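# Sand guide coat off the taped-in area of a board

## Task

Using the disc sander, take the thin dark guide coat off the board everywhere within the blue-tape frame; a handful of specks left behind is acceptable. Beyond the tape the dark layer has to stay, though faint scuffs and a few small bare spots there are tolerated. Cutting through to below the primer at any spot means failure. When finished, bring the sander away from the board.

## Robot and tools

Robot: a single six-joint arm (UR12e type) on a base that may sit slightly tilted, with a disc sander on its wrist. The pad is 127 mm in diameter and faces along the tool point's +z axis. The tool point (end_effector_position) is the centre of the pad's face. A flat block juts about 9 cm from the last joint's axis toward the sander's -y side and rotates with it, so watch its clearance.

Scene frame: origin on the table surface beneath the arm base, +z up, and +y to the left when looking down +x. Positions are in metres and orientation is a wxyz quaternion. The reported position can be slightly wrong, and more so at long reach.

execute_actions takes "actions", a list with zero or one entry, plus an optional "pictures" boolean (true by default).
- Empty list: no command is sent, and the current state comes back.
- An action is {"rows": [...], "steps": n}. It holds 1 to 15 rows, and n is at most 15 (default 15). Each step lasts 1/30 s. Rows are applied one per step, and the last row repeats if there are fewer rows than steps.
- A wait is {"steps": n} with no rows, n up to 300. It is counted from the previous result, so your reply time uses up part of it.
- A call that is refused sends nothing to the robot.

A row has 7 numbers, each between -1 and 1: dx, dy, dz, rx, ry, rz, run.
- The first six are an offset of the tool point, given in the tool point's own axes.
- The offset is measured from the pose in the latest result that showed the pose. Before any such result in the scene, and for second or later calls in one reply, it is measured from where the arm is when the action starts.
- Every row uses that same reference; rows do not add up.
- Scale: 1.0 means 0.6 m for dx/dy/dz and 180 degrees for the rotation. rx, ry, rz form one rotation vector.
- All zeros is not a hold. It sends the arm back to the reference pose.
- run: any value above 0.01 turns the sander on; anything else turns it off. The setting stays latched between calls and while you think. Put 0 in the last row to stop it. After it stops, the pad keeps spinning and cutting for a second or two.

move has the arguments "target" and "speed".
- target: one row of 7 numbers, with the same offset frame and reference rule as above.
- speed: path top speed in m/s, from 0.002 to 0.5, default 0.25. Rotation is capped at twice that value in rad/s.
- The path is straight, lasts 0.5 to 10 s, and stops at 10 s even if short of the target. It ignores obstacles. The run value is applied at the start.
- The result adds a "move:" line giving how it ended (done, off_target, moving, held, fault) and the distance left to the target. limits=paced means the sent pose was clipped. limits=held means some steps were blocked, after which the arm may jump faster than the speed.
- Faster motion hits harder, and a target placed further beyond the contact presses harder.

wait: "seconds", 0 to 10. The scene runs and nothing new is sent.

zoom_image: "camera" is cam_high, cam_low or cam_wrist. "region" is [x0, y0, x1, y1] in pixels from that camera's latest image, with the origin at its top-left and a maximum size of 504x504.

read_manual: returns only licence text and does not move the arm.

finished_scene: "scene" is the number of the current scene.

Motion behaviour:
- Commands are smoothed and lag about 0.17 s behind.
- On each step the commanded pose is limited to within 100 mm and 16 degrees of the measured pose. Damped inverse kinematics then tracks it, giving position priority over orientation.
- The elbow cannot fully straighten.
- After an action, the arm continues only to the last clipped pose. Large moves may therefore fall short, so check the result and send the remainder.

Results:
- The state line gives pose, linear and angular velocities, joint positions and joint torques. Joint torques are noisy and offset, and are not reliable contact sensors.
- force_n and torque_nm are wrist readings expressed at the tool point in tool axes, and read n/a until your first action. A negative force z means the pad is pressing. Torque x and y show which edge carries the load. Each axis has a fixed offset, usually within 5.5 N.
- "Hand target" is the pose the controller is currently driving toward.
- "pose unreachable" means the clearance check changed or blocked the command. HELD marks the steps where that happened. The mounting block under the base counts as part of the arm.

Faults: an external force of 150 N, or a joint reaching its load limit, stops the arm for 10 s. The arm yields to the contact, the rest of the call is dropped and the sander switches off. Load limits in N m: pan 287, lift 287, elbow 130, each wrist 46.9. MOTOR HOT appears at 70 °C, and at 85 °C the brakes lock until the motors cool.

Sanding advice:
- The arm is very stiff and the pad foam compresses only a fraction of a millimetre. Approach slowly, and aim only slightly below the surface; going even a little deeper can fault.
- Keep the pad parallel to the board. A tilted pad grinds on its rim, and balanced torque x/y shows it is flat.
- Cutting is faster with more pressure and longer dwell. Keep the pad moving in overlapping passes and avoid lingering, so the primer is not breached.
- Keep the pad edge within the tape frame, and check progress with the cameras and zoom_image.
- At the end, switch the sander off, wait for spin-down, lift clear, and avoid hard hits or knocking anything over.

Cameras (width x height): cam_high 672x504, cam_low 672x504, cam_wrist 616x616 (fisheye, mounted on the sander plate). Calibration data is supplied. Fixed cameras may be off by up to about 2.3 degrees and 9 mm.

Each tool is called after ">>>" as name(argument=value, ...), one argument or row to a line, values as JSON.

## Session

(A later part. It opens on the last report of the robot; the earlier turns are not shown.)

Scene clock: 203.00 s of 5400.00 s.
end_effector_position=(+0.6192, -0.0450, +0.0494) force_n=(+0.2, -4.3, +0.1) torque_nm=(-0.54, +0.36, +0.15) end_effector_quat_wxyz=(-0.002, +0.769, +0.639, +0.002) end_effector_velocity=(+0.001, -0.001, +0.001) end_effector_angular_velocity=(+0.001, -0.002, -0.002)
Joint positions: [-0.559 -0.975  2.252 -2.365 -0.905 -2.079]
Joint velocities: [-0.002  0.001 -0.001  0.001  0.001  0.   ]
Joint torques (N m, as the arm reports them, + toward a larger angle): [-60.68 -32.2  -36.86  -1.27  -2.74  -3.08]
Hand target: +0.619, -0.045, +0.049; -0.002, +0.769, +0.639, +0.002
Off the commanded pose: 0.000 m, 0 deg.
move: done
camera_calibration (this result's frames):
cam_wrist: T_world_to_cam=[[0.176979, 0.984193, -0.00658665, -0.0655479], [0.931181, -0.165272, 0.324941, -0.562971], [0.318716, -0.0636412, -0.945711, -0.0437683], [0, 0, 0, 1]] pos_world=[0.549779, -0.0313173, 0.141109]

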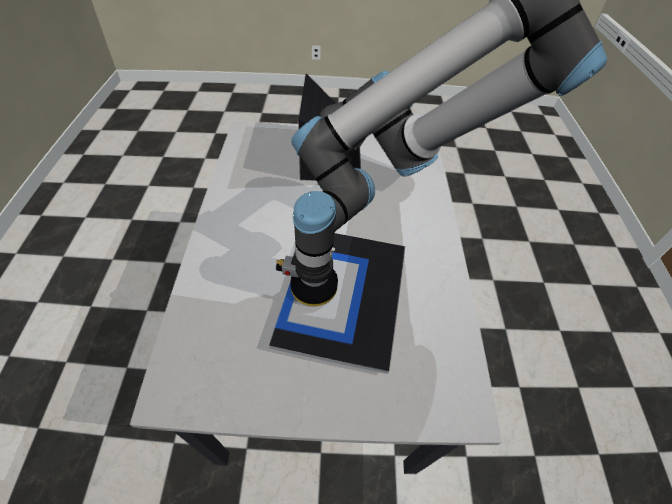

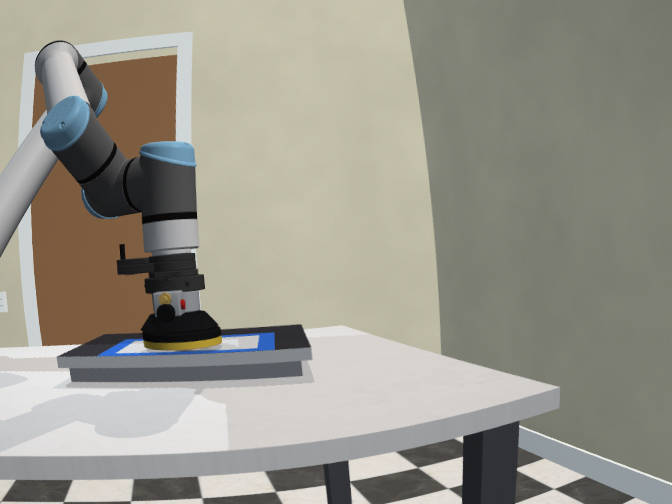

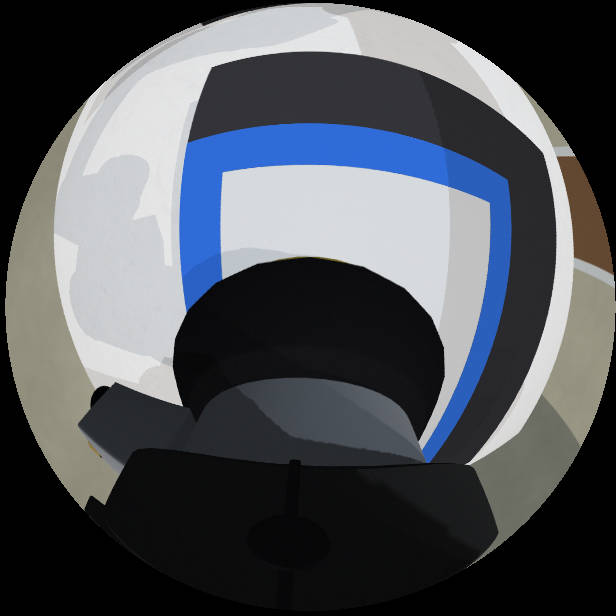

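>>> move(
  target=[0,0.005,0.0111,0,0,0,1],
  speed=0.008,
)

>>> execute_actions(
  actions=[
    {"steps":50},
  ],
  pictures=false,
)

>>> move(
  target=[0.053,0.36,-0.3,0,0,0,0],
  speed=0.25,
)

>>> zoom_image(
  camera="cam_wrist",
  region=[200, 60, 420, 280],
)

Scene clock: 208.43 s of 5400.00 s.
end_effector_position=(+0.6222, -0.0455, +0.0428) force_n=(+4.4, +1.3, -5.6) torque_nm=(-0.39, -0.52, +0.25) end_effector_quat_wxyz=(-0.002, +0.769, +0.640, +0.002) end_effector_velocity=(+0.000, +0.000, -0.000) end_effector_angular_velocity=(-0.001, -0.001, -0.000)
Joint positions: [-0.551 -0.963  2.248 -2.38  -0.901 -2.07 ]
Joint velocities: [ 0.001  0.     0.    -0.002  0.     0.002]
Joint torques (N m, as the arm reports them, + toward a larger angle): [-39.67 -27.37 -31.15  -5.67   1.99   2.3 ]
Hand target: +0.622, -0.045, +0.043; -0.002, +0.769, +0.639, +0.002
Off the commanded pose: 0.000 m, 0 deg.
move: done
camera_calibration (this result's frames):
cam_wrist: T_world_to_cam=[[0.176873, 0.984211, -0.00664427, -0.0655367], [0.931155, -0.165144, 0.32508, -0.563712], [0.318851, -0.0636848, -0.945663, -0.0510235], [0, 0, 0, 1]] pos_world=[0.552764, -0.0318409, 0.134565]

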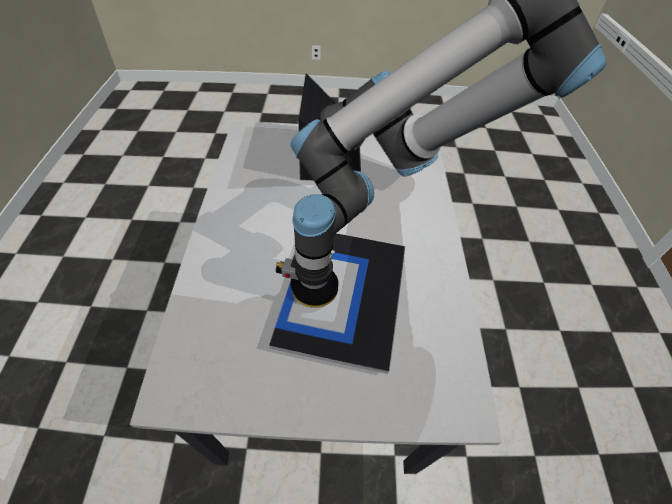

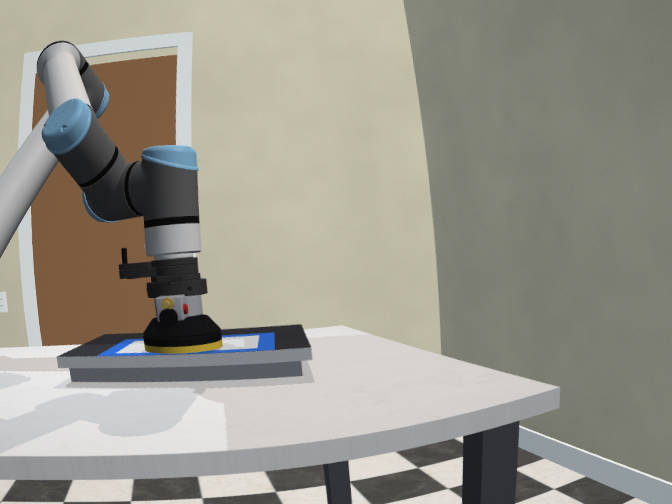

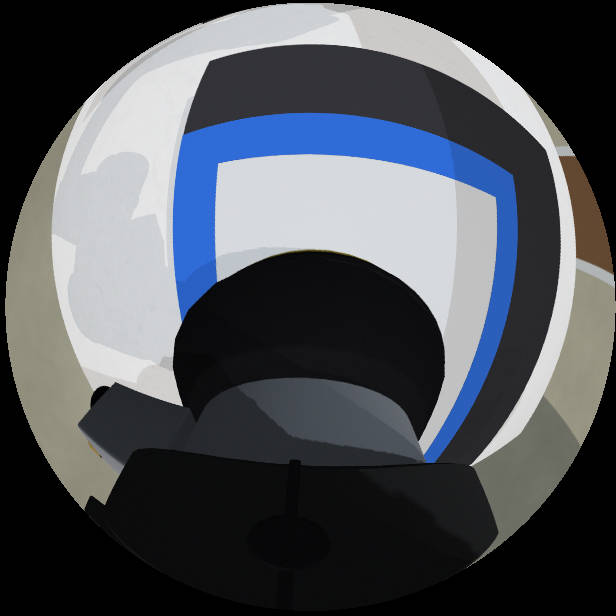

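Scene clock: 210.10 s of 5400.00 s.
end_effector_position=(+0.6221, -0.0455, +0.0427) force_n=(-1.2, +0.2, -13.7) torque_nm=(-0.43, -0.06, +0.24) end_effector_quat_wxyz=(-0.002, +0.769, +0.639, +0.002) end_effector_velocity=(-0.000, -0.000, +0.000) end_effector_angular_velocity=(+0.001, -0.000, -0.001)
Joint positions: [-0.551 -0.963  2.248 -2.38  -0.901 -2.069]
Joint velocities: [-0.001  0.    -0.     0.     0.     0.   ]
Joint torques (N m, as the arm reports them, + toward a larger angle): [-36.85 -27.32 -17.33   0.    -2.     1.78]
Hand target: +0.622, -0.045, +0.043; -0.002, +0.769, +0.639, +0.002
Off the commanded pose: 0.000 m, 0 deg.
Steps of this call (steps 1 to 50: nothing new was sent). Readings (end_effector_position | what the end effector reports):
1: (+0.6222, -0.0455, +0.0428) | force_n=(+0.0, +6.0, -8.7) torque_nm=(+0.21, -0.06, +0.19)
2: (+0.6222, -0.0455, +0.0428) | force_n=(+0.0, -1.6, -5.4) torque_nm=(-0.62, -0.04, +0.32)
4: (+0.6222, -0.0455, +0.0428) | force_n=(-2.6, -1.3, -13.0) torque_nm=(-0.09, +0.46, +0.06)
8: (+0.6222, -0.0455, +0.0427) | force_n=(-0.2, +0.9, -9.1) torque_nm=(-0.40, +0.04, +0.20)
50: the state above

Scene clock: 211.97 s of 5400.00 s.
end_effector_position=(+0.8403, -0.0544, +0.2225) force_n=(-2.9, -4.7, +1.9) torque_nm=(-0.63, +0.65, +0.13) end_effector_quat_wxyz=(-0.002, +0.769, +0.639, +0.002) end_effector_velocity=(+0.001, -0.001, +0.002) end_effector_angular_velocity=(-0.000, -0.001, -0.000)
Joint positions: [-0.56  -0.918  1.727 -1.897 -0.906 -2.081]
Joint velocities: [-0.001  0.001 -0.004  0.004 -0.    -0.001]
Joint torques (N m, as the arm reports them, + toward a larger angle): [-56.89 -49.47 -46.55  -1.46  -2.48  -2.69]
Hand target: +0.840, -0.054, +0.223; -0.002, +0.769, +0.639, +0.002
Off the commanded pose: 0.000 m, 0 deg.
move: done
camera_calibration (this result's frames):
cam_wrist: T_world_to_cam=[[0.177044, 0.984181, -0.00659348, -0.0943373], [0.93116, -0.165329, 0.324974, -0.826663], [0.318743, -0.0636744, -0.9457, 0.0488539], [0, 0, 0, 1]] pos_world=[0.770885, -0.0407158, 0.314223]

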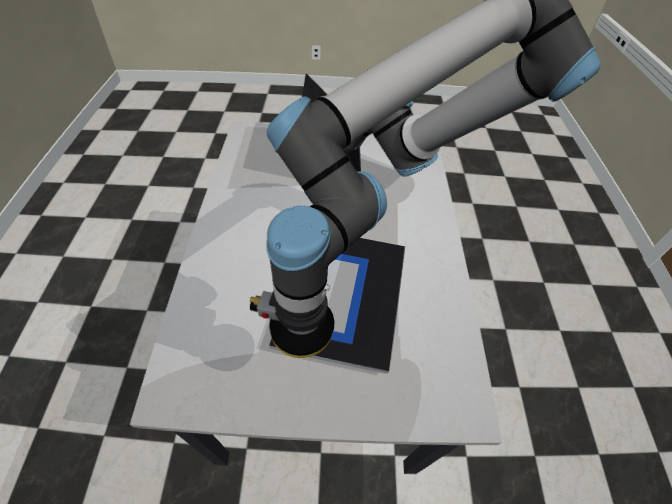

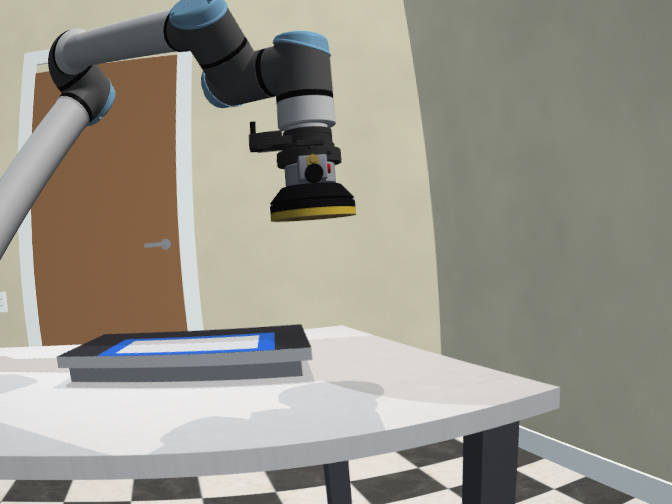

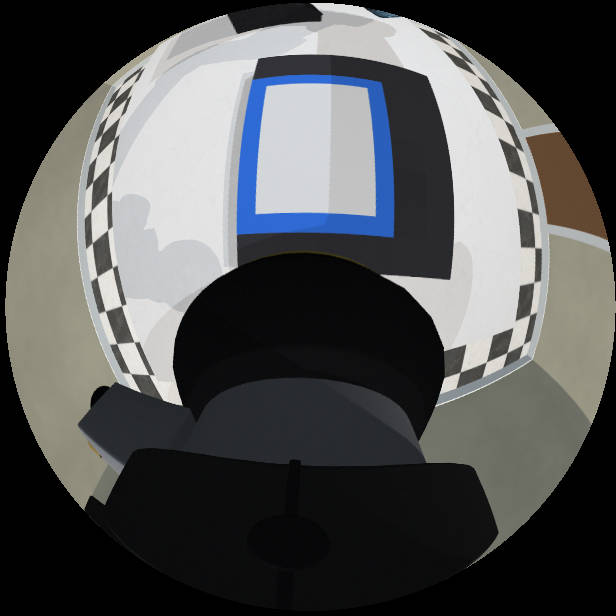

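Region (200, 60, 420, 280) of cam_wrist's 616x616 image, scaled by 2.291, with more detail than that image has.

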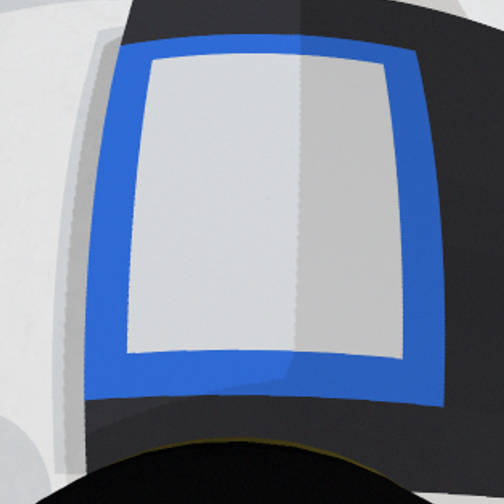

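Clean. I'll move a bit further clear.

>>> move(
  target=[0.4,-0.1,-0.2,0,0,0,0],
  speed=0.3,
)

>>> finished_scene(
  scene=1,
)

Scene clock: 216.77 s of 5400.00 s.
end_effector_position=(+0.8250, +0.1919, +0.3436) force_n=(+1.0, +0.2, +3.4) torque_nm=(-0.25, +0.06, +0.04) end_effector_quat_wxyz=(-0.002, +0.769, +0.639, +0.002) end_effector_velocity=(+0.000, +0.002, +0.001) end_effector_angular_velocity=(-0.001, -0.001, +0.002)
Joint positions: [-0.479 -1.219  1.668 -1.596 -0.87  -1.986]
Joint velocities: [ 0.001 -0.001 -0.002  0.001 -0.    -0.   ]
Joint torques (N m, as the arm reports them, + toward a larger angle): [-50.06 -49.1  -48.08  -1.32   1.81   2.57]
Hand target: +0.825, +0.192, +0.344; -0.002, +0.769, +0.639, +0.002
Off the commanded pose: 0.000 m, 0 deg.
move: done
camera_calibration (this result's frames):
cam_wrist: T_world_to_cam=[[0.17707, 0.984177, -0.00650007, -0.333227], [0.931168, -0.165387, 0.324921, -0.81105], [0.318704, -0.0635863, -0.945719, 0.183999], [0, 0, 0, 1]] pos_world=[0.755587, 0.205517, 0.435372]

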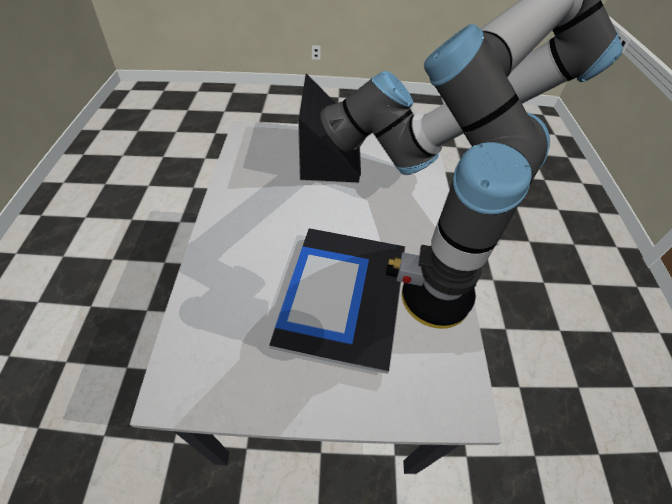

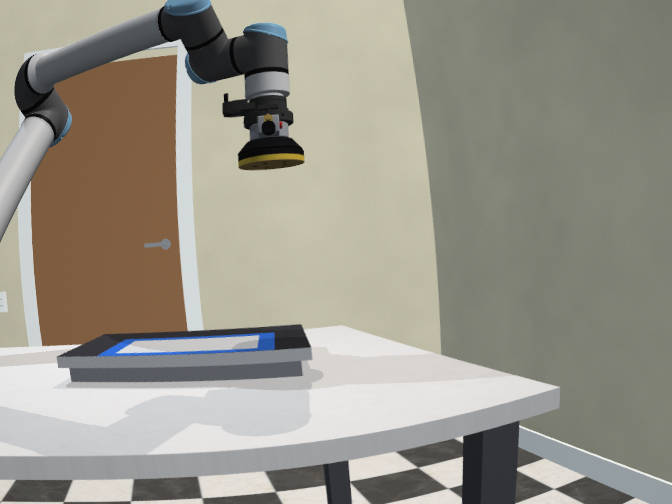

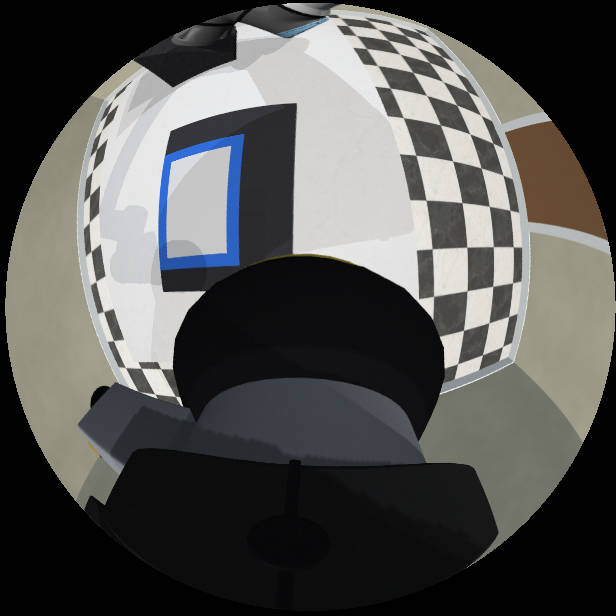

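The scene is finished: the task was done.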